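# Slip the band back around the carton and corner guard

## Task

Stretch the band back around the carton together with the corner guard and square, leaving the guard where it lies and the carton sitting level; it only counts if the band stays on without the robot holding anything, and shifting the loose guard from its spot fails the job immediately.

## Robot and tools

Robot: two arms, left_arm and right_arm, facing each other across a table. All reported positions use one shared scene frame: origin at the table centre, +z up, table surface at z = +0.020 m, left_arm based on the +y side. The names left and right do not refer to image sides. Printed hand positions can be somewhat wrong, more so at long reach.

Gripper axes: fingers point along the gripper's own +x and close along its y. end_effector_position is the spot between the pads, 3 to 4 cm short of the fingertips.

execute_actions(actions): a list of actions run one after another. Each action lasts 15 control steps of 1/30 s (0.5 s) and is a table of 1 to 15 rows; a short table repeats its final row for the remaining steps. Each row is one flat list of 14 numbers in [-1, 1] covering both arms even if one is idle: left_arm dx, dy, dz, rx, ry, rz, opening, then right_arm the same seven. dx..rz are an offset, in the gripper's own axes, from that gripper's measured pose at the start of the action (for the first action in a call, the last pose a result reported). Every row is relative to that same start, not to the preceding row. Scale: 1.0 = 0.6 m for dx, dy, dz, and 180 degrees for the rotation vector rx, ry, rz. Opening is absolute: +1 is 0.088 m wide, empty fingers close at about -0.80, and values down to -1 go no tighter. Full open to closed takes at least about 0.5 s. An empty list just returns the current state and images.

move(target, speed, blocking): target is one 14-number row laid out as above; its offsets are from the pose in the latest result that showed one, in gripper axes. Grippers travel straight lines ending together, lasting 0.5 to 10 s (cut off at 10 s). speed is the path top speed in m/s, 0.002 to 0.5, default 0.25; rotation is capped at twice that in rad/s. Paths ignore obstacles and the other arm; grippers lag, stray and may overshoot the speed, especially with the arm stretched. Faster contact and targets set deeper past contact push harder. Opening is sent when the move begins. The result adds a move: line giving how it ended (done, off_target, moving, held, fault) and limits that acted (paced = pose clipped; held = steps blocked, after which motion may jump fast), plus each gripper's distance from target. With blocking=false the result returns after 0.5 s; use wait(0) to check, and call wait or stop before sending new rows or moves.

wait(seconds): 0 to 10; lets time run with last commands held, returning early if a running move finishes. stop(): brakes a running move; needs braking room; fingers continue. zoom_image(camera, region): closer view of the latest image from cam_high, cam_low, cam_left_wrist or cam_right_wrist; region [x0, y0, x1, y1] in pixels, at most 504 by 504. finished_scene(scene): ends scene 1 or 2 after the last command is held, irreversibly, and reports success. Replying without a tool call ends everything.

Control details: each step the commanded pose is clipped to within 70 mm and 16 degrees of the measured pose, then reached by damped inverse kinematics favouring position over orientation. After an action the arm goes no further than its last clipped pose, so far targets need follow-up actions. Hand target lines show where the controller is now driving. Friction can stop the gripper short or leave it tilted, and tiny moves may not happen; check pose after each move and correct tilt. For an arm meant to stay put, send the offset back to its wanted pose in the first call of a reply and zeros afterwards, always with its intended opening.

Results: state line per arm with position (m), quaternion wxyz, velocities. grip_measured is finger opening on the command scale (up to about 1 mm off per gripper; squeezing a hard part reads up to about 0.061 narrower). To hold, command about 0.07 below grip_measured; less for a lighter hold. Parts under about 3 mm thick get proportionally less force. grip_effort_n is motor effort (negative closing), capped near 83 N, offset and noisy, not pad force; n/a at start. Step readings list positions at some steps; HELD marks steps where that arm was held back. A pose unreachable line names an arm whose command the clearance check altered. MOTOR HOT appears from 50 °C; at 95 °C an OVER-TEMPERATURE FAULT holds the arm, and it may go limp if it fails to cool. Reaching a joint load limit (waist 18.2, shoulder 22.5, elbow 22.4, wrist pitch 5.92, wrist yaw 5.9, wrist roll 5.54 N m, held weight included) stops that arm 10 s and drops the rest of the call.

Cameras: cam_high, cam_low, cam_left_wrist, cam_right_wrist, each 672x504; calibration lines use OpenCV conventions and may be slightly off.

Avoid: touching or shifting the corner guard, tilting the carton, dropping anything or pushing it off the table, hard hits or presses, arms colliding with each other, and leaving the band held only by a gripper. Brief outside pushes on loose objects can happen. Time taken by the robot, smoothness and effort matter.

Each tool is called in YAML: its name, and indented under it one key for each argument.

## Session

execute_actions:
  actions: []

Scene clock: 0.00 s.
left_arm: end_effector_position=(+0.3767, +0.2705, +0.2342) grip_measured=+0.983 grip_effort_n=n/a end_effector_quat_wxyz=(+0.200, +0.722, +0.370, -0.550) end_effector_velocity=(+0.001, +0.002, -0.002) end_effector_angular_velocity=(+0.007, -0.004, +0.009) | right_arm: end_effector_position=(+0.1242, -0.0971, +0.1440) grip_measured=+0.991 grip_effort_n=n/a end_effector_quat_wxyz=(+0.144, -0.741, -0.014, +0.656) end_effector_velocity=(+0.002, -0.002, +0.000) end_effector_angular_velocity=(-0.009, -0.013, +0.017)
Joint positions: left_arm=[ 0.895  2.116  1.793 -1.301 -0.34   1.769  0.087] | right_arm=[-0.084  2.062  1.631 -0.951  0.171 -1.242  0.088]
Joint velocities: left_arm=[ 0.002  0.002 -0.007  0.007 -0.007 -0.007 -0.   ] | right_arm=[-0.002 -0.002 -0.002 -0.007  0.007 -0.022  0.   ]
Heat: left arm: hottest shoulder 28 °C (+0.0 °C/min); right arm: hottest shoulder 31 °C (+0.0 °C/min).
Hand target (left_arm): +0.377, +0.271, +0.234; +0.200, +0.722, +0.370, -0.550
Hand target (right_arm): +0.124, -0.097, +0.144; -0.144, +0.741, +0.014, -0.656
camera_calibration (this result's frames):
cam_left_wrist: T_world_to_cam=[[-0.767717, 0.633589, 0.0957864, 0.109024], [0.526387, 0.538325, 0.658121, -0.472588], [0.365414, 0.555671, -0.746794, -0.036198], [0, 0, 0, 1]] pos_world=[0.345691, 0.205444, 0.273545]
cam_right_wrist: T_world_to_cam=[[0.199076, 0.949749, 0.24155, 0.0392785], [0.844134, -0.291395, 0.45003, -0.178714], [0.497802, 0.11431, -0.859725, 0.149437], [0, 0, 0, 1]] pos_world=[0.0686491, -0.106463, 0.199414]

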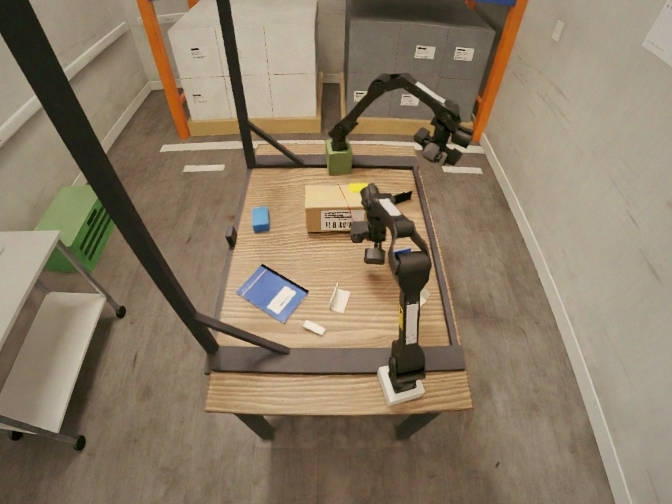

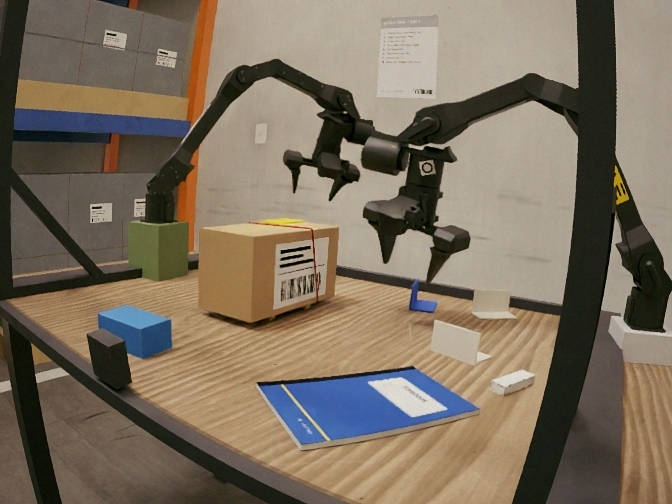

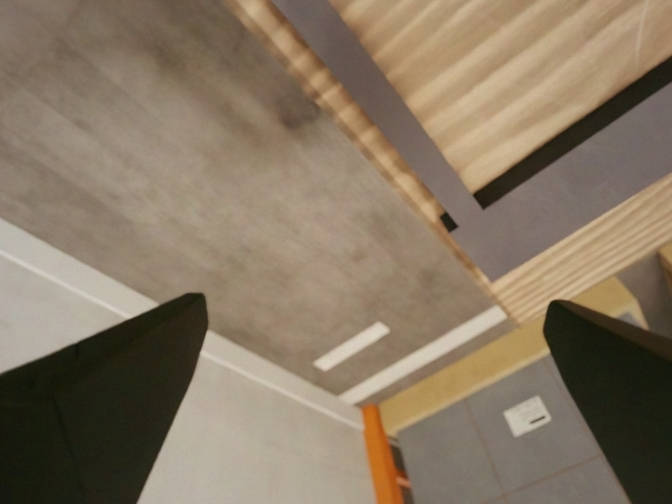

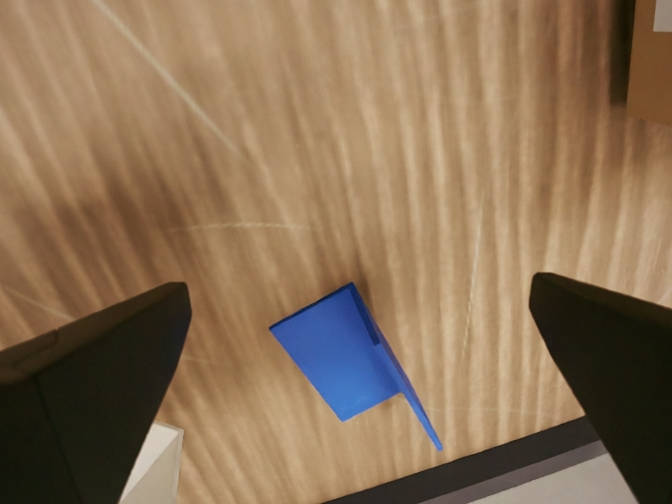

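zoom_image:
  camera: "cam_high"
  region: [295, 160, 415, 250]

zoom_image:
  camera: "cam_low"
  region: [180, 190, 380, 340]

Region (295, 160, 415, 250) of cam_high's 672x504 image, scaled by 4.200, with more detail than that image has; it fills the top 378 rows of this view, and the rest is white.

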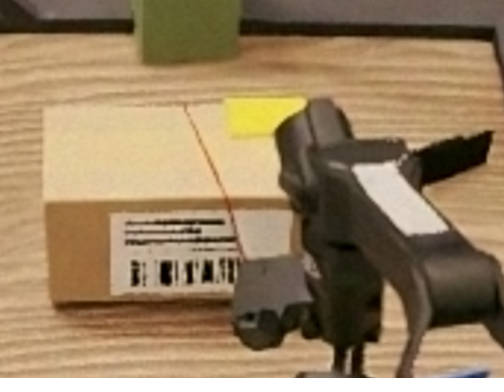

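Region (180, 190, 380, 340) of cam_low's 672x504 image, scaled by 2.520, with more detail than that image has; it fills the top 378 rows of this view, and the rest is white.

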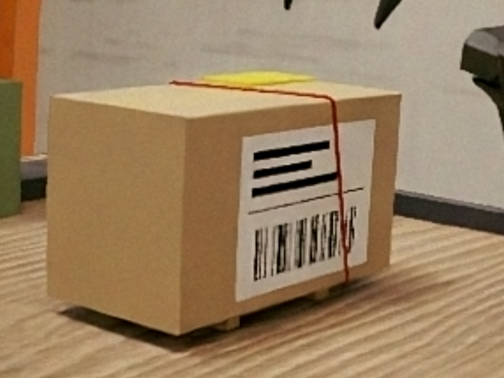

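move:
  target: [-0.228,-0.422,0.385,-0.23,-0.112,0,1,-0.185,0.248,-0.12,0,0,0,1]
  speed: 0.35

move:
  target: [0,0,0,-0.55,0,0,1,0,0,0,0,0,0,1]
  speed: 0.5

move:
  target: [0,0,0,-0.42,0,0,-0.5,0,0,0,0,0,0,1]
  speed: 0.5

Scene clock: 26.27 s.
left_arm: end_effector_position=(+0.0182, +0.2284, +0.3175) grip_measured=+0.983 grip_effort_n=0.7 end_effector_quat_wxyz=(+0.494, +0.501, +0.503, -0.501) end_effector_velocity=(-0.002, -0.002, +0.001) end_effector_angular_velocity=(-0.011, -0.008, +0.019) | right_arm: end_effector_position=(+0.1544, -0.2717, +0.2266) grip_measured=+0.991 grip_effort_n=1.6 end_effector_quat_wxyz=(+0.147, -0.740, -0.016, +0.656) end_effector_velocity=(+0.003, -0.006, -0.002) end_effector_angular_velocity=(-0.029, -0.016, +0.017)
Joint positions: left_arm=[-0.093  1.303  1.232 -1.509  0.008  0.065  0.087] | right_arm=[-0.092  1.347  1.145 -1.172  0.171 -1.251  0.088]
Joint velocities: left_arm=[-0.017 -0.002  0.002  0.007 -0.007 -0.037  0.   ] | right_arm=[-0.002 -0.002 -0.007 -0.022  0.007 -0.022  0.   ]
Heat: left arm: hottest shoulder 35 °C (+16.0 °C/min); right arm: hottest shoulder 40 °C (+20.6 °C/min).
Hand target (left_arm): +0.018, +0.228, +0.320; +0.499, +0.499, +0.501, -0.501
Hand target (right_arm): +0.156, -0.276, +0.225; -0.144, +0.741, +0.014, -0.656
Off the commanded pose (left_arm): 0.004 m, 1 deg.
Off the commanded pose (right_arm): 0.006 m, 0 deg.
move: done
camera_calibration (this result's frames):
cam_left_wrist: T_world_to_cam=[[-0.999756, -0.0211612, -0.00635797, 0.0387053], [-0.0219519, 0.918466, 0.39489, -0.309297], [-0.00251677, 0.394933, -0.918706, 0.278391], [0, 0, 0, 1]] pos_world=[0.0326069, 0.174952, 0.378144]
cam_right_wrist: T_world_to_cam=[[0.199218, 0.947949, 0.248406, 0.177138], [0.843832, -0.294827, 0.448357, -0.292791], [0.498256, 0.120292, -0.858645, 0.226666], [0, 0, 0, 1]] pos_world=[0.0988401, -0.281506, 0.281898]

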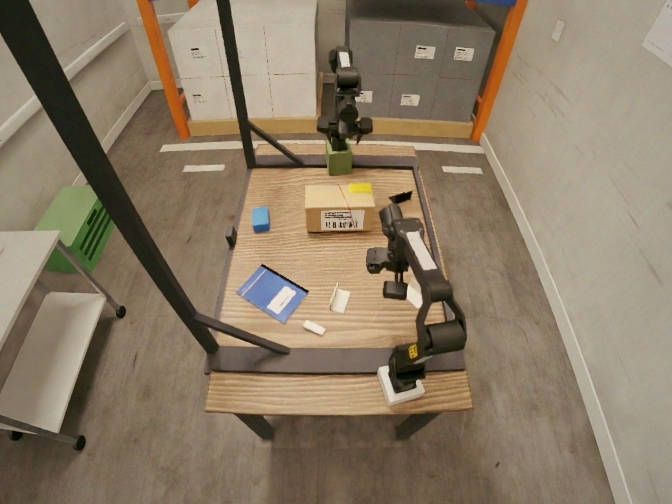

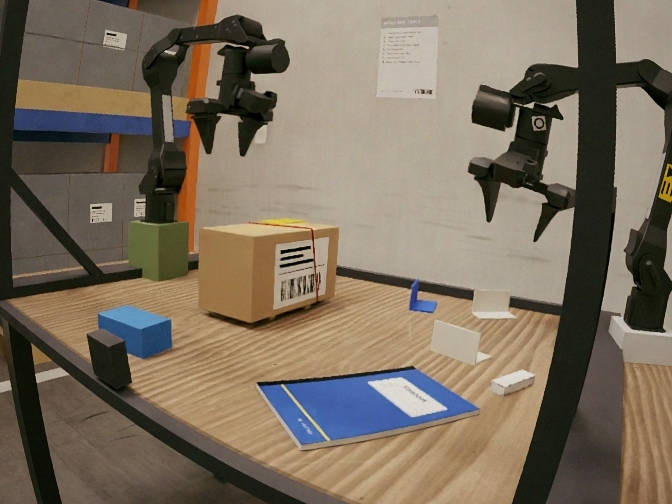

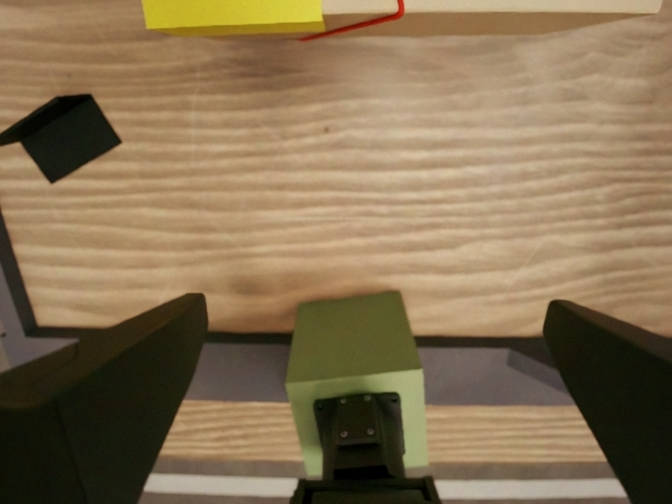

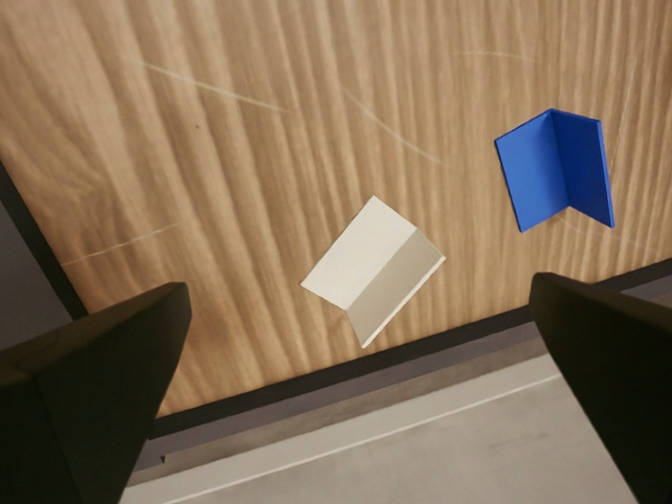

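Scene clock: 28.57 s.
left_arm: end_effector_position=(+0.0183, +0.2284, +0.3175) grip_measured=+0.983 grip_effort_n=0.7 end_effector_quat_wxyz=(+0.702, -0.048, +0.708, +0.055) end_effector_velocity=(+0.001, +0.001, +0.000) end_effector_angular_velocity=(+0.008, -0.007, +0.034) | right_arm: end_effector_position=(+0.1544, -0.2717, +0.2266) grip_measured=+0.991 grip_effort_n=1.2 end_effector_quat_wxyz=(+0.147, -0.740, -0.016, +0.656) end_effector_velocity=(-0.000, -0.002, -0.001) end_effector_angular_velocity=(-0.009, +0.004, +0.006)
Joint positions: left_arm=[-0.093  1.303  1.232 -1.509  0.009 -1.656  0.087] | right_arm=[-0.092  1.347  1.145 -1.172  0.171 -1.251  0.088]
Joint velocities: left_arm=[-0.002  0.002  0.002 -0.007 -0.007 -0.037 -0.   ] | right_arm=[-0.002 -0.002 -0.002 -0.007 -0.007 -0.007 -0.   ]
Heat: left arm: hottest shoulder 34 °C (+12.6 °C/min); right arm: hottest shoulder 40 °C (+18.9 °C/min).
Hand target (left_arm): +0.018, +0.228, +0.318; +0.702, -0.051, +0.708, +0.057
Hand target (right_arm): +0.154, -0.272, +0.227; -0.147, +0.740, +0.016, -0.656
Off the commanded pose (left_arm): 0.000 m, 0 deg.
Off the commanded pose (right_arm): 0.000 m, 0 deg.
move: done
camera_calibration (this result's frames):
cam_left_wrist: T_world_to_cam=[[0.171385, -0.984873, -0.0255423, 0.243595], [-0.903997, -0.167513, 0.393355, -0.0446177], [-0.391683, -0.0443251, -0.919032, 0.385947], [0, 0, 0, 1]] pos_world=[0.0690862, 0.249543, 0.37847]
cam_right_wrist: T_world_to_cam=[[0.199218, 0.947949, 0.248406, 0.177138], [0.843832, -0.294827, 0.448357, -0.292791], [0.498256, 0.120292, -0.858645, 0.226666], [0, 0, 0, 1]] pos_world=[0.0988401, -0.281506, 0.281898]

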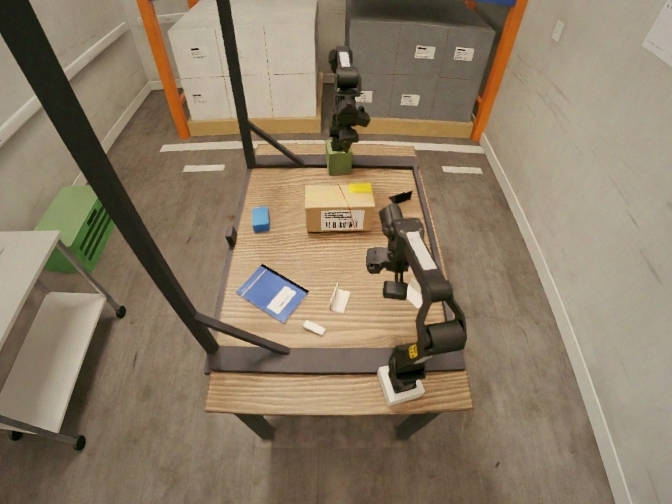

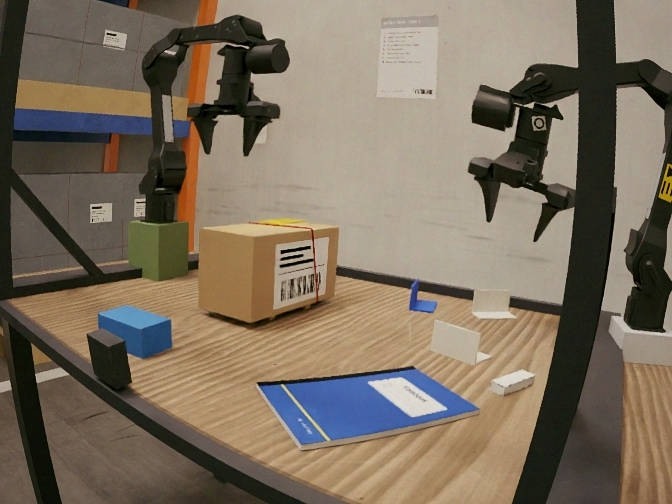

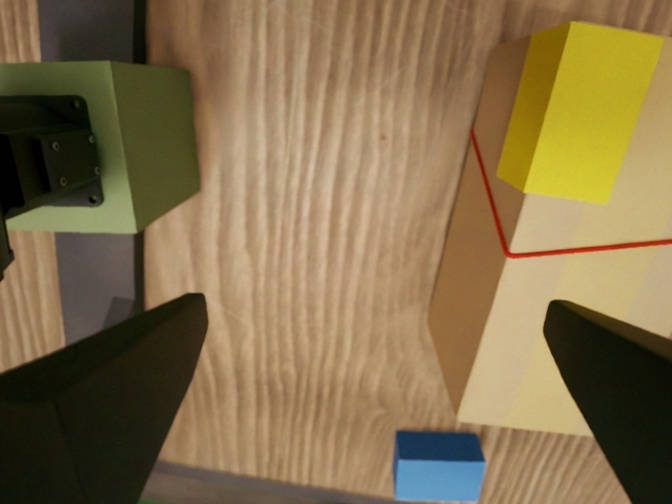

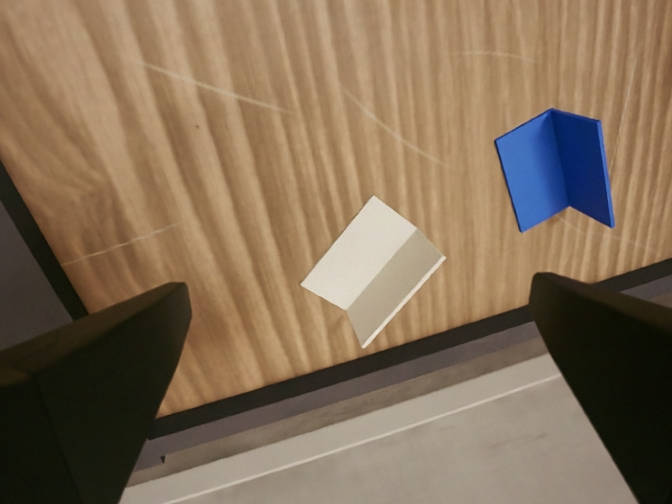

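Scene clock: 30.47 s.
left_arm: end_effector_position=(+0.0184, +0.2284, +0.3175) grip_measured=-0.497 grip_effort_n=-15.6 end_effector_quat_wxyz=(-0.526, +0.467, -0.527, -0.476) end_effector_velocity=(+0.003, +0.002, -0.000) end_effector_angular_velocity=(+0.009, -0.022, +0.019) | right_arm: end_effector_position=(+0.1544, -0.2717, +0.2266) grip_measured=+0.991 grip_effort_n=1.2 end_effector_quat_wxyz=(+0.147, -0.740, -0.016, +0.656) end_effector_velocity=(-0.001, +0.004, +0.001) end_effector_angular_velocity=(+0.022, -0.005, +0.013)
Joint positions: left_arm=[-0.092  1.303  1.232 -1.509  0.009 -2.969  0.015] | right_arm=[-0.092  1.347  1.145 -1.172  0.171 -1.251  0.088]
Joint velocities: left_arm=[-0.002 -0.002 -0.002 -0.007 -0.022 -0.022 -0.   ] | right_arm=[ 0.007 -0.002 -0.002  0.022  0.007 -0.007 -0.   ]
Heat: left arm: hottest shoulder 34 °C (+11.8 °C/min); right arm: hottest shoulder 39 °C (+15.8 °C/min).
Hand target (left_arm): +0.018, +0.228, +0.318; +0.525, -0.469, +0.526, +0.478
Hand target (right_arm): +0.154, -0.272, +0.227; -0.147, +0.740, +0.016, -0.656
Off the commanded pose (left_arm): 0.000 m, 0 deg.
Off the commanded pose (right_arm): 0.000 m, 0 deg.
move: done
camera_calibration (this result's frames):
cam_left_wrist: T_world_to_cam=[[0.996085, -0.0846328, -0.0255405, 0.0227837], [-0.0687015, -0.922908, 0.378841, 0.117267], [-0.0556339, -0.375603, -0.925109, 0.457407], [0, 0, 0, 1]] pos_world=[0.0108092, 0.281959, 0.379308]
cam_right_wrist: T_world_to_cam=[[0.199218, 0.947949, 0.248406, 0.177138], [0.843832, -0.294827, 0.448357, -0.292791], [0.498256, 0.120292, -0.858645, 0.226666], [0, 0, 0, 1]] pos_world=[0.0988401, -0.281506, 0.281898]

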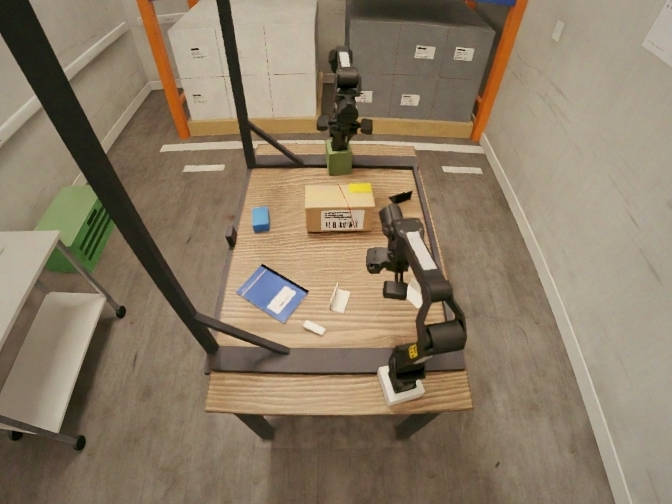

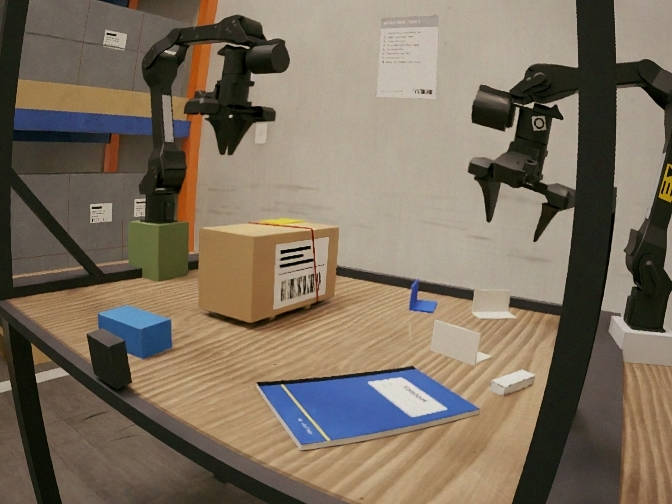

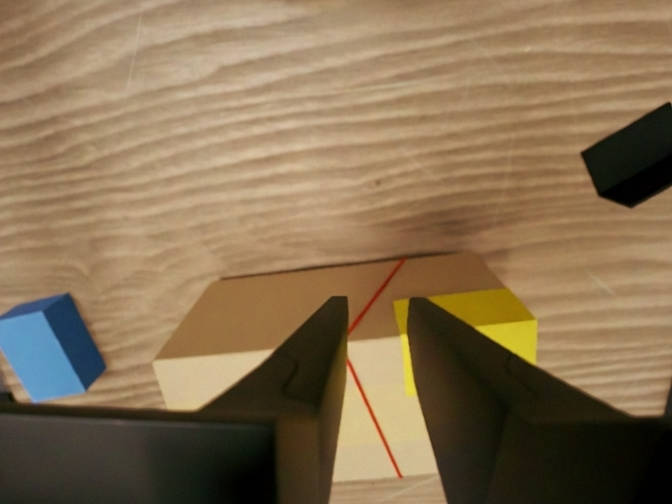

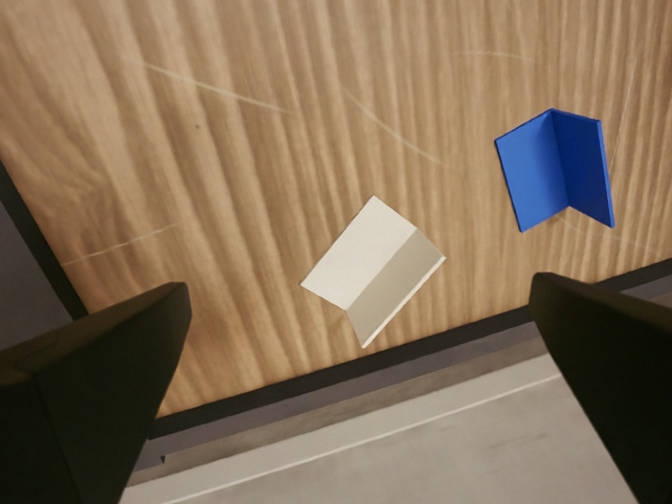

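move:
  target: [0.153,0.004,-0.179,-0.028,0,0,-0.5,0,0,0,0,0,0,1]
  speed: 0.15

Scene clock: 53.77 s.
left_arm: end_effector_position=(+0.0057, +0.1254, +0.2263) grip_measured=-0.497 grip_effort_n=-15.6 end_effector_quat_wxyz=(-0.505, +0.490, -0.508, -0.497) end_effector_velocity=(+0.005, -0.001, -0.001) end_effector_angular_velocity=(-0.002, -0.037, +0.005) | right_arm: end_effector_position=(+0.1544, -0.2717, +0.2266) grip_measured=+0.991 grip_effort_n=1.2 end_effector_quat_wxyz=(+0.147, -0.740, -0.016, +0.656) end_effector_velocity=(-0.001, -0.000, -0.002) end_effector_angular_velocity=(-0.004, +0.017, +0.018)
Joint positions: left_arm=[-0.156  1.702  1.238 -1.111  0.009 -3.117  0.015] | right_arm=[-0.092  1.347  1.145 -1.172  0.171 -1.251  0.088]
Joint velocities: left_arm=[-0.002  0.002 -0.002  0.007 -0.037 -0.007 -0.   ] | right_arm=[-0.007 -0.002 -0.007  0.007 -0.022 -0.022 -0.   ]
Heat: left arm: hottest shoulder 31 °C (+3.3 °C/min); right arm: hottest shoulder 36 °C (+5.6 °C/min).
Hand target (left_arm): +0.005, +0.123, +0.224; +0.506, -0.489, +0.506, +0.499
Hand target (right_arm): +0.154, -0.272, +0.227; -0.147, +0.740, +0.016, -0.656
Off the commanded pose (left_arm): 0.004 m, 0 deg.
Off the commanded pose (right_arm): 0.000 m, 0 deg.
move: done
camera_calibration (this result's frames):
cam_left_wrist: T_world_to_cam=[[0.999706, -0.000180389, -0.0242373, 0.0134525], [0.00910549, -0.923933, 0.382447, 0.0547264], [-0.0224626, -0.382555, -0.923659, 0.333976], [0, 0, 0, 1]] pos_world=[-0.00644485, 0.17833, 0.287876]
cam_right_wrist: T_world_to_cam=[[0.199218, 0.947949, 0.248406, 0.177138], [0.843832, -0.294827, 0.448357, -0.292791], [0.498256, 0.120292, -0.858645, 0.226666], [0, 0, 0, 1]] pos_world=[0.0988401, -0.281506, 0.281898]

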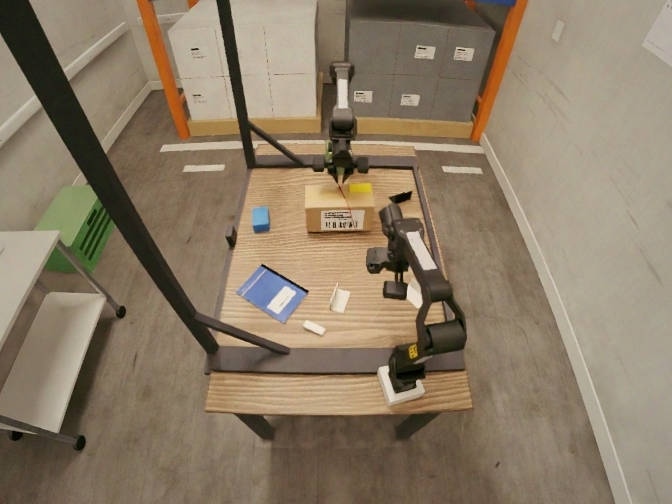

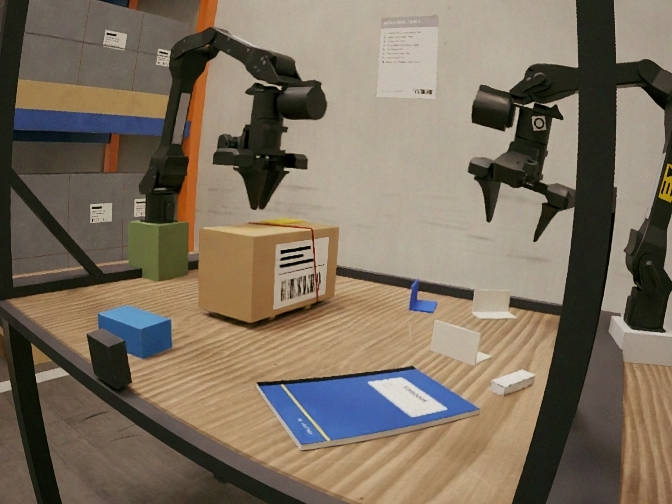

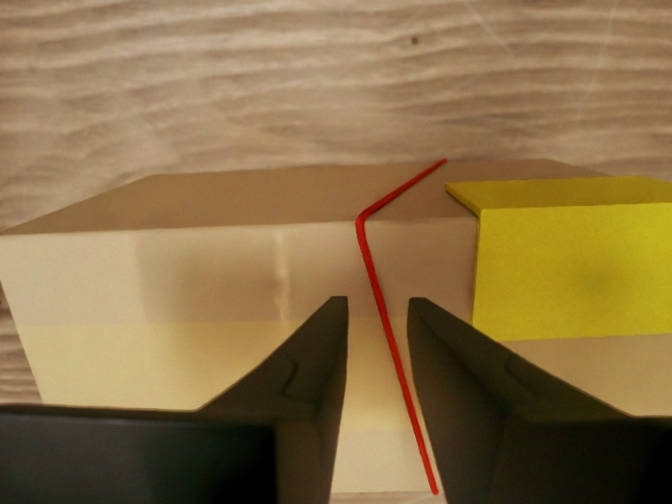

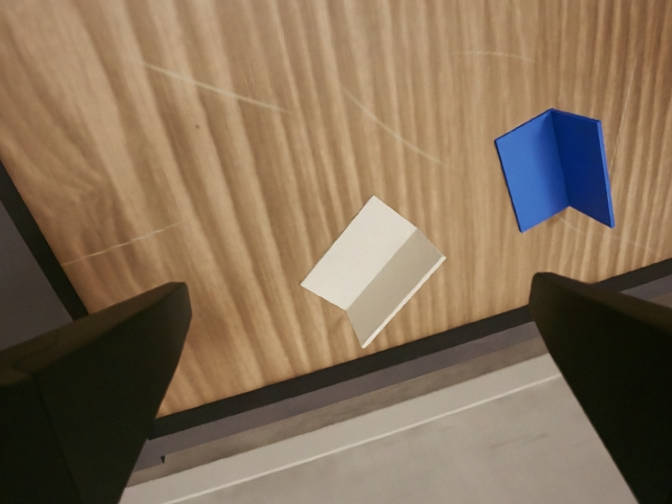

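execute_actions:
  actions:
    - [[0.004,0,0.002,0,0,0,-0.5,0,0,0,0,0,0,1],[0.008,0,0.003,0,-0.004,0,-0.5,0,0,0,0,0,0,1],[0.012,0,0.005,0,-0.006,0,-0.5,0,0,0,0,0,0,1],[0.016,0,0.006,0,-0.008,0,-0.5,0,0,0,0,0,0,1],[0.02,0,0.007,0,-0.008,0,-0.5,0,0,0,0,0,0,1],[0.024,0,0.008,0,-0.008,0,-0.5,0,0,0,0,0,0,1],[0.028,0,0.008,0,-0.008,0,-0.5,0,0,0,0,0,0,1],[0.032,0,0.008,0,-0.008,0,-0.5,0,0,0,0,0,0,1]]

zoom_image:
  camera: "cam_low"
  region: [200, 170, 340, 270]

Scene clock: 61.17 s.
left_arm: end_effector_position=(+0.0057, +0.1282, +0.2132) grip_measured=-0.497 grip_effort_n=-15.6 end_effector_quat_wxyz=(-0.507, +0.489, -0.506, -0.498) end_effector_velocity=(+0.000, +0.002, +0.000) end_effector_angular_velocity=(+0.007, -0.007, +0.005) | right_arm: end_effector_position=(+0.1544, -0.2717, +0.2266) grip_measured=+0.991 grip_effort_n=1.2 end_effector_quat_wxyz=(+0.147, -0.740, -0.016, +0.656) end_effector_velocity=(+0.003, -0.002, +0.001) end_effector_angular_velocity=(-0.004, -0.012, +0.012)
Joint positions: left_arm=[-0.156  1.709  1.192 -1.064  0.009 -3.117  0.015] | right_arm=[-0.092  1.347  1.145 -1.172  0.171 -1.251  0.088]
Joint velocities: left_arm=[-0.002 -0.002 -0.002 -0.007 -0.007 -0.007 -0.   ] | right_arm=[-0.007 -0.007 -0.002 -0.007  0.007 -0.022 -0.   ]
Heat: left arm: hottest shoulder 31 °C (+2.1 °C/min); right arm: hottest shoulder 36 °C (+3.1 °C/min).
Hand target (left_arm): +0.006, +0.130, +0.207; +0.511, -0.484, +0.501, +0.503
Hand target (right_arm): +0.154, -0.272, +0.227; -0.147, +0.740, +0.016, -0.656
Off the commanded pose (left_arm): 0.006 m, 1 deg.
Off the commanded pose (right_arm): 0.000 m, 0 deg.
Step readings (end_effector_position):
0: left_arm (+0.0057, +0.1253, +0.2262) | right_arm (+0.1544, -0.2717, +0.2266)
1: left_arm (+0.0057, +0.1251, +0.2262) | right_arm (+0.1544, -0.2717, +0.2266)
2: left_arm (+0.0057, +0.1248, +0.2262) | right_arm (+0.1544, -0.2717, +0.2266)
4: left_arm (+0.0057, +0.1248, +0.2257) | right_arm (+0.1544, -0.2717, +0.2266)
8: left_arm (+0.0057, +0.1270, +0.2196) | right_arm (+0.1544, -0.2717, +0.2266)
15: end_effector_position above
camera_calibration (this result's frames):
cam_left_wrist: T_world_to_cam=[[0.999706, 0.000348934, -0.0242255, 0.0130612], [0.00945408, -0.926247, 0.376798, 0.0638439], [-0.0223073, -0.376916, -0.925979, 0.32273], [0, 0, 0, 1]] pos_world=[-0.00646173, 0.180773, 0.275101]
cam_right_wrist: T_world_to_cam=[[0.199218, 0.947949, 0.248406, 0.177138], [0.843832, -0.294827, 0.448357, -0.292791], [0.498256, 0.120292, -0.858645, 0.226666], [0, 0, 0, 1]] pos_world=[0.0988401, -0.281506, 0.281898]

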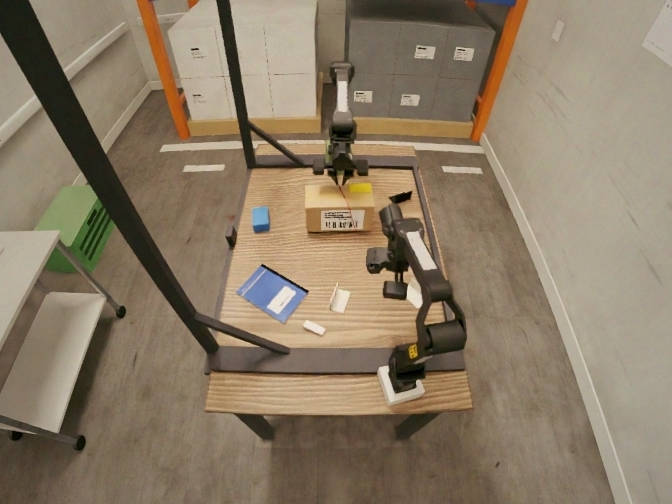

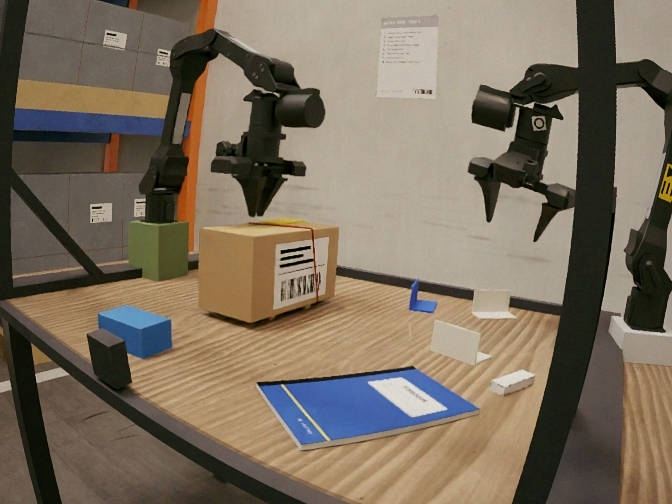

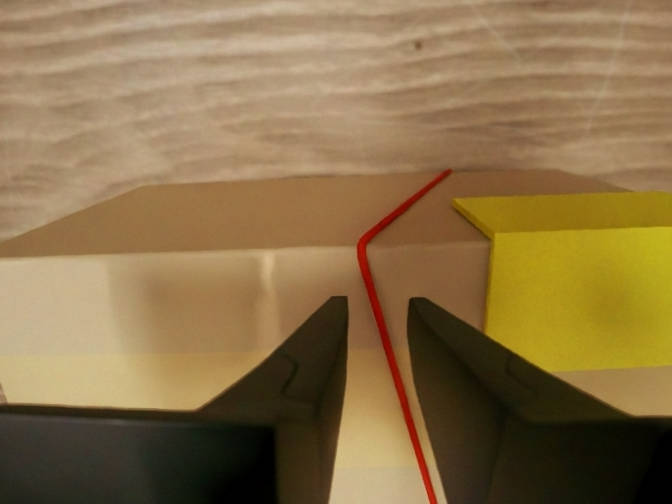

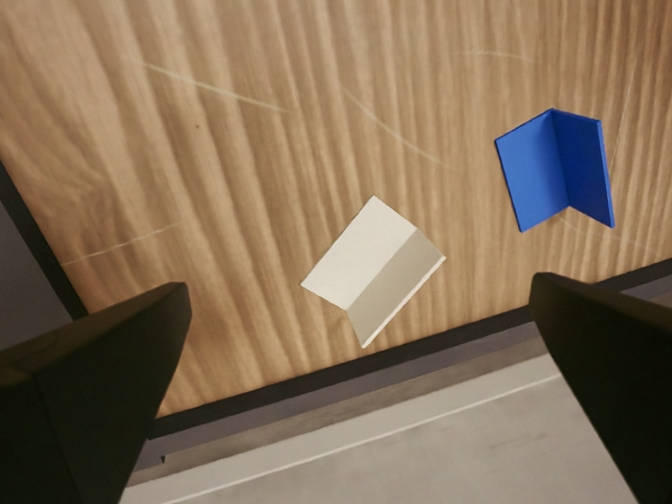

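Region (200, 170, 340, 270) of cam_low's 672x504 image, scaled by 3.600, with more detail than that image has; it fills the top 360 rows of this view, and the rest is white.

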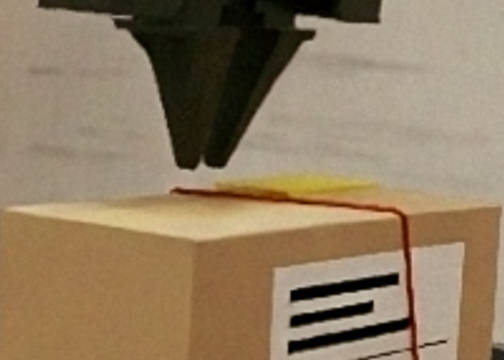

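execute_actions:
  actions:
    - [[0.004,0,0.002,0,0,0,-0.5,0,0,0,0,0,0,1],[0.008,0,0.002,0,-0.003,0,-0.5,0,0,0,0,0,0,1],[0.012,0,0.003,0,-0.005,0,-0.5,0,0,0,0,0,0,1],[0.016,0,0.003,0,-0.006,0,-0.5,0,0,0,0,0,0,1],[0.02,0,0.003,0,-0.006,0,-0.5,0,0,0,0,0,0,1],[0.024,0,0.003,0,-0.006,0,-0.5,0,0,0,0,0,0,1],[0.027,0,0.003,0,-0.006,0,-0.5,0,0,0,0,0,0,1]]

zoom_image:
  camera: "cam_low"
  region: [200, 170, 340, 270]

Scene clock: 69.37 s.
left_arm: end_effector_position=(+0.0057, +0.1278, +0.2031) grip_measured=-0.497 grip_effort_n=-15.6 end_effector_quat_wxyz=(-0.506, +0.489, -0.506, -0.498) end_effector_velocity=(+0.000, -0.001, +0.000) end_effector_angular_velocity=(-0.007, -0.007, -0.010) | right_arm: end_effector_position=(+0.1544, -0.2717, +0.2266) grip_measured=+0.991 grip_effort_n=1.6 end_effector_quat_wxyz=(+0.147, -0.740, -0.016, +0.656) end_effector_velocity=(-0.001, +0.001, -0.000) end_effector_angular_velocity=(+0.007, +0.010, -0.008)
Joint positions: left_arm=[-0.156  1.72   1.164 -1.023  0.009 -3.117  0.015] | right_arm=[-0.092  1.347  1.145 -1.172  0.171 -1.251  0.088]
Joint velocities: left_arm=[-0.002 -0.002 -0.002  0.007 -0.007  0.007 -0.   ] | right_arm=[-0.002 -0.002 -0.002  0.007 -0.007  0.007 -0.   ]
Heat: left arm: hottest shoulder 31 °C (+0.0 °C/min); right arm: hottest shoulder 35 °C (+0.0 °C/min).
Hand target (left_arm): +0.006, +0.130, +0.197; +0.511, -0.484, +0.501, +0.503
Hand target (right_arm): +0.154, -0.272, +0.227; -0.147, +0.740, +0.016, -0.656
Off the commanded pose (left_arm): 0.007 m, 1 deg.
Off the commanded pose (right_arm): 0.000 m, 0 deg.
Step readings (end_effector_position):
0: left_arm (+0.0057, +0.1279, +0.2131) | right_arm (+0.1544, -0.2717, +0.2266)
1: left_arm (+0.0057, +0.1278, +0.2130) | right_arm (+0.1544, -0.2717, +0.2266)
2: left_arm (+0.0057, +0.1275, +0.2129) | right_arm (+0.1544, -0.2717, +0.2266)
4: left_arm (+0.0057, +0.1274, +0.2124) | right_arm (+0.1544, -0.2717, +0.2266)
8: left_arm (+0.0057, +0.1271, +0.2076) | right_arm (+0.1544, -0.2717, +0.2266)
15: end_effector_position above
camera_calibration (this result's frames):
cam_left_wrist: T_world_to_cam=[[0.999706, 0.000321209, -0.0242275, 0.0128209], [0.00945469, -0.925816, 0.377857, 0.0670256], [-0.0223088, -0.377975, -0.925547, 0.313269], [0, 0, 0, 1]] pos_world=[-0.00646217, 0.180457, 0.26493]
cam_right_wrist: T_world_to_cam=[[0.199218, 0.947949, 0.248406, 0.177138], [0.843832, -0.294827, 0.448357, -0.292791], [0.498256, 0.120292, -0.858645, 0.226666], [0, 0, 0, 1]] pos_world=[0.0988401, -0.281506, 0.281898]

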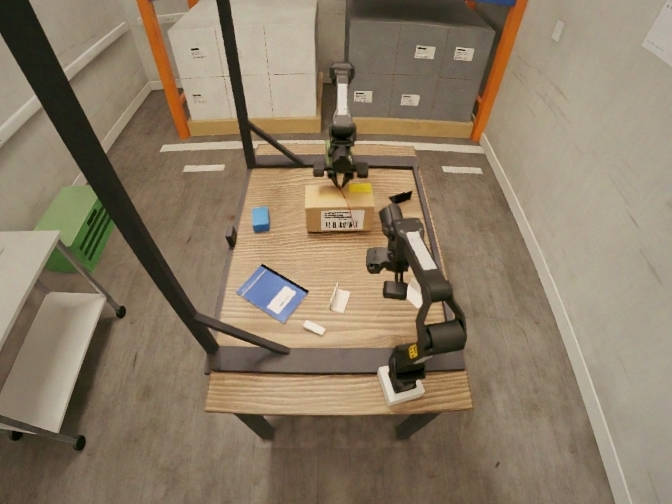

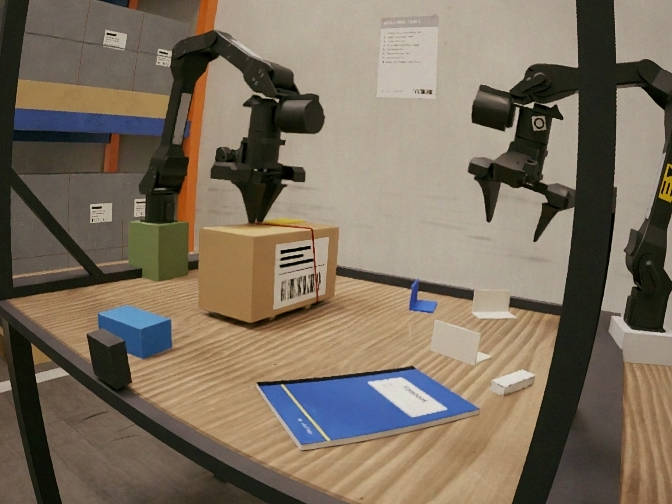

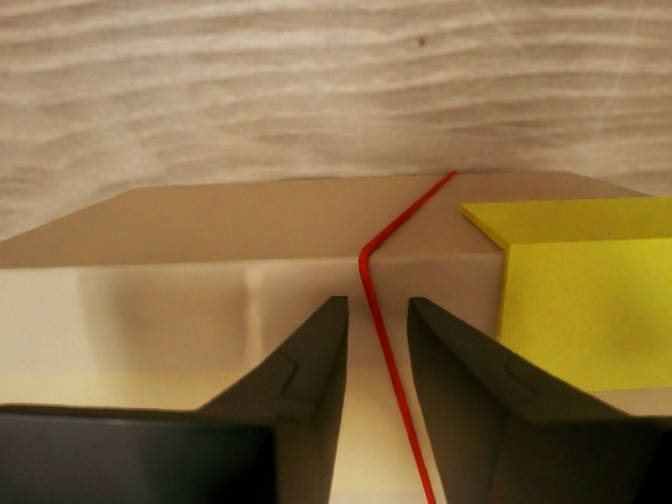

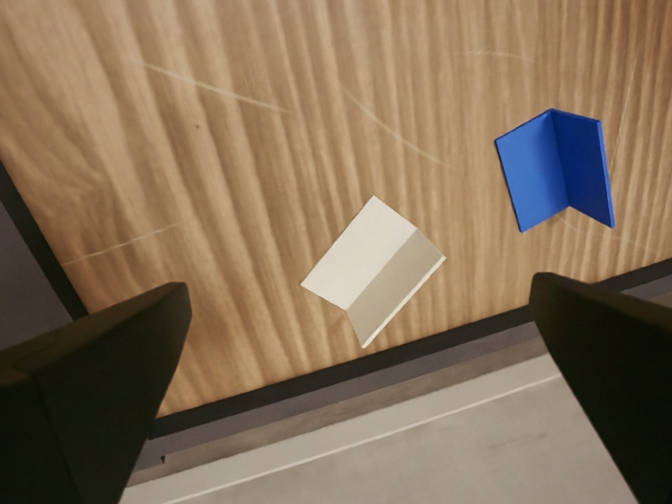

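Region (200, 170, 340, 270) of cam_low's 672x504 image, scaled by 3.600, with more detail than that image has; it fills the top 360 rows of this view, and the rest is white.

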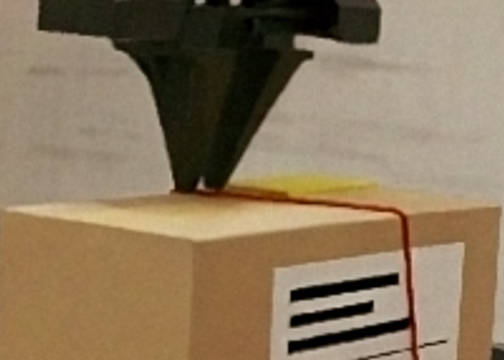

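execute_actions:
  actions:
    - [[0.004,0,0.002,0,0,0,-0.5,0,0,0,0,0,0,1],[0.008,0,0.002,0,-0.003,0,-0.5,0,0,0,0,0,0,1],[0.012,0,0.002,0,-0.004,0,-0.5,0,0,0,0,0,0,1],[0.016,0,0.002,0,-0.004,0,-0.5,0,0,0,0,0,0,1],[0.019,0,0.002,0,-0.004,0,-0.5,0,0,0,0,0,0,1]]

zoom_image:
  camera: "cam_low"
  region: [200, 170, 340, 270]

Scene clock: 73.40 s.
left_arm: end_effector_position=(+0.0057, +0.1261, +0.2001) grip_measured=-0.497 grip_effort_n=-15.6 end_effector_quat_wxyz=(-0.503, +0.492, -0.509, -0.495) end_effector_velocity=(+0.000, +0.001, -0.000) end_effector_angular_velocity=(+0.007, -0.007, +0.005) | right_arm: end_effector_position=(+0.1544, -0.2717, +0.2266) grip_measured=+0.991 grip_effort_n=1.2 end_effector_quat_wxyz=(+0.147, -0.740, -0.016, +0.656) end_effector_velocity=(-0.002, -0.006, -0.002) end_effector_angular_velocity=(-0.024, +0.020, -0.005)
Joint positions: left_arm=[-0.156  1.721  1.152 -0.999  0.009 -3.117  0.015] | right_arm=[-0.092  1.347  1.145 -1.172  0.171 -1.251  0.088]
Joint velocities: left_arm=[-0.002  0.002  0.002 -0.007 -0.007 -0.007 -0.   ] | right_arm=[-0.002 -0.002 -0.002 -0.022 -0.022  0.007  0.   ]
Heat: left arm: hottest shoulder 31 °C (-1.0 °C/min); right arm: hottest shoulder 35 °C (-2.0 °C/min).
Hand target (left_arm): +0.006, +0.129, +0.192; +0.509, -0.486, +0.503, +0.501
Hand target (right_arm): +0.154, -0.272, +0.227; -0.147, +0.740, +0.016, -0.656
Off the commanded pose (left_arm): 0.009 m, 1 deg.
Off the commanded pose (right_arm): 0.000 m, 0 deg.
Step readings (end_effector_position):
0: left_arm (+0.0057, +0.1276, +0.2031) | right_arm (+0.1544, -0.2717, +0.2266)
1: left_arm (+0.0057, +0.1275, +0.2030) | right_arm (+0.1544, -0.2717, +0.2266)
2: left_arm (+0.0057, +0.1273, +0.2028) | right_arm (+0.1544, -0.2717, +0.2266)
4: left_arm (+0.0057, +0.1267, +0.2023) | right_arm (+0.1544, -0.2717, +0.2266)
8: left_arm (+0.0057, +0.1261, +0.2003) | right_arm (+0.1544, -0.2717, +0.2266)
15: end_effector_position above
camera_calibration (this result's frames):
cam_left_wrist: T_world_to_cam=[[0.999706, 0.0000438369, -0.0242455, 0.0127885], [0.0094608, -0.921431, 0.388427, 0.063947], [-0.0223235, -0.388543, -0.92116, 0.310264], [0, 0, 0, 1]] pos_world=[-0.00646354, 0.179473, 0.261274]
cam_right_wrist: T_world_to_cam=[[0.199218, 0.947949, 0.248406, 0.177138], [0.843832, -0.294827, 0.448357, -0.292791], [0.498256, 0.120292, -0.858645, 0.226666], [0, 0, 0, 1]] pos_world=[0.0988401, -0.281506, 0.281898]

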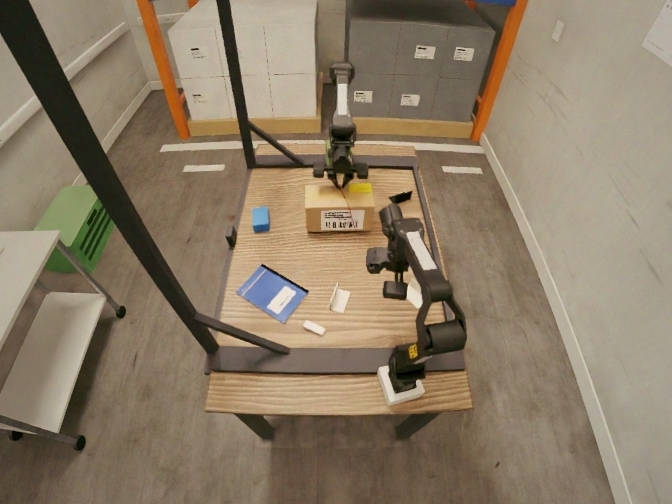

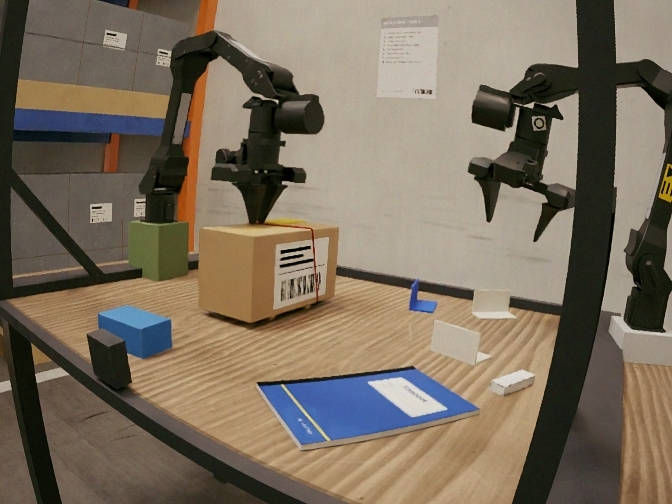

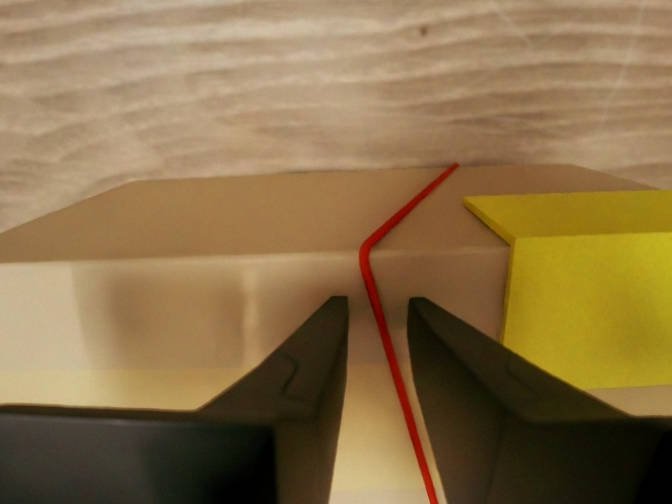

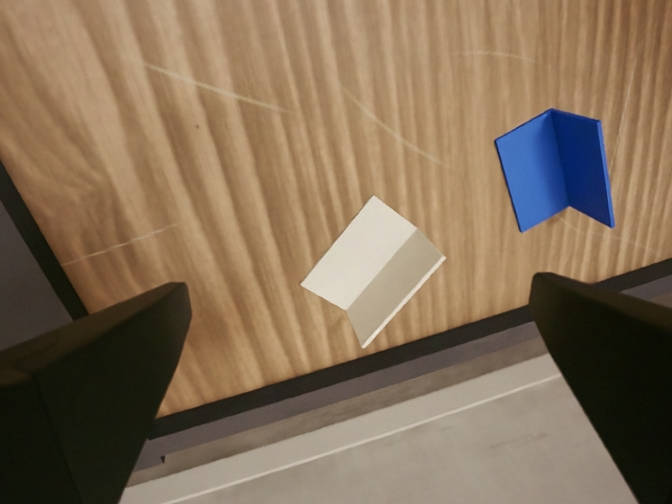

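Region (200, 170, 340, 270) of cam_low's 672x504 image, scaled by 3.600, with more detail than that image has; it fills the top 360 rows of this view, and the rest is white.

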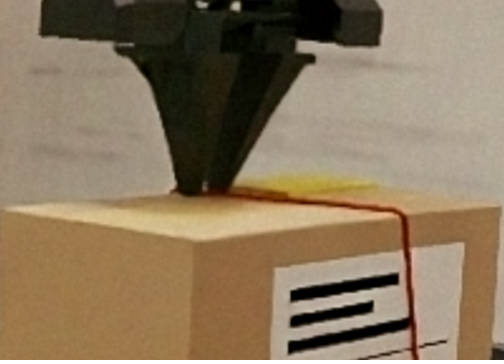

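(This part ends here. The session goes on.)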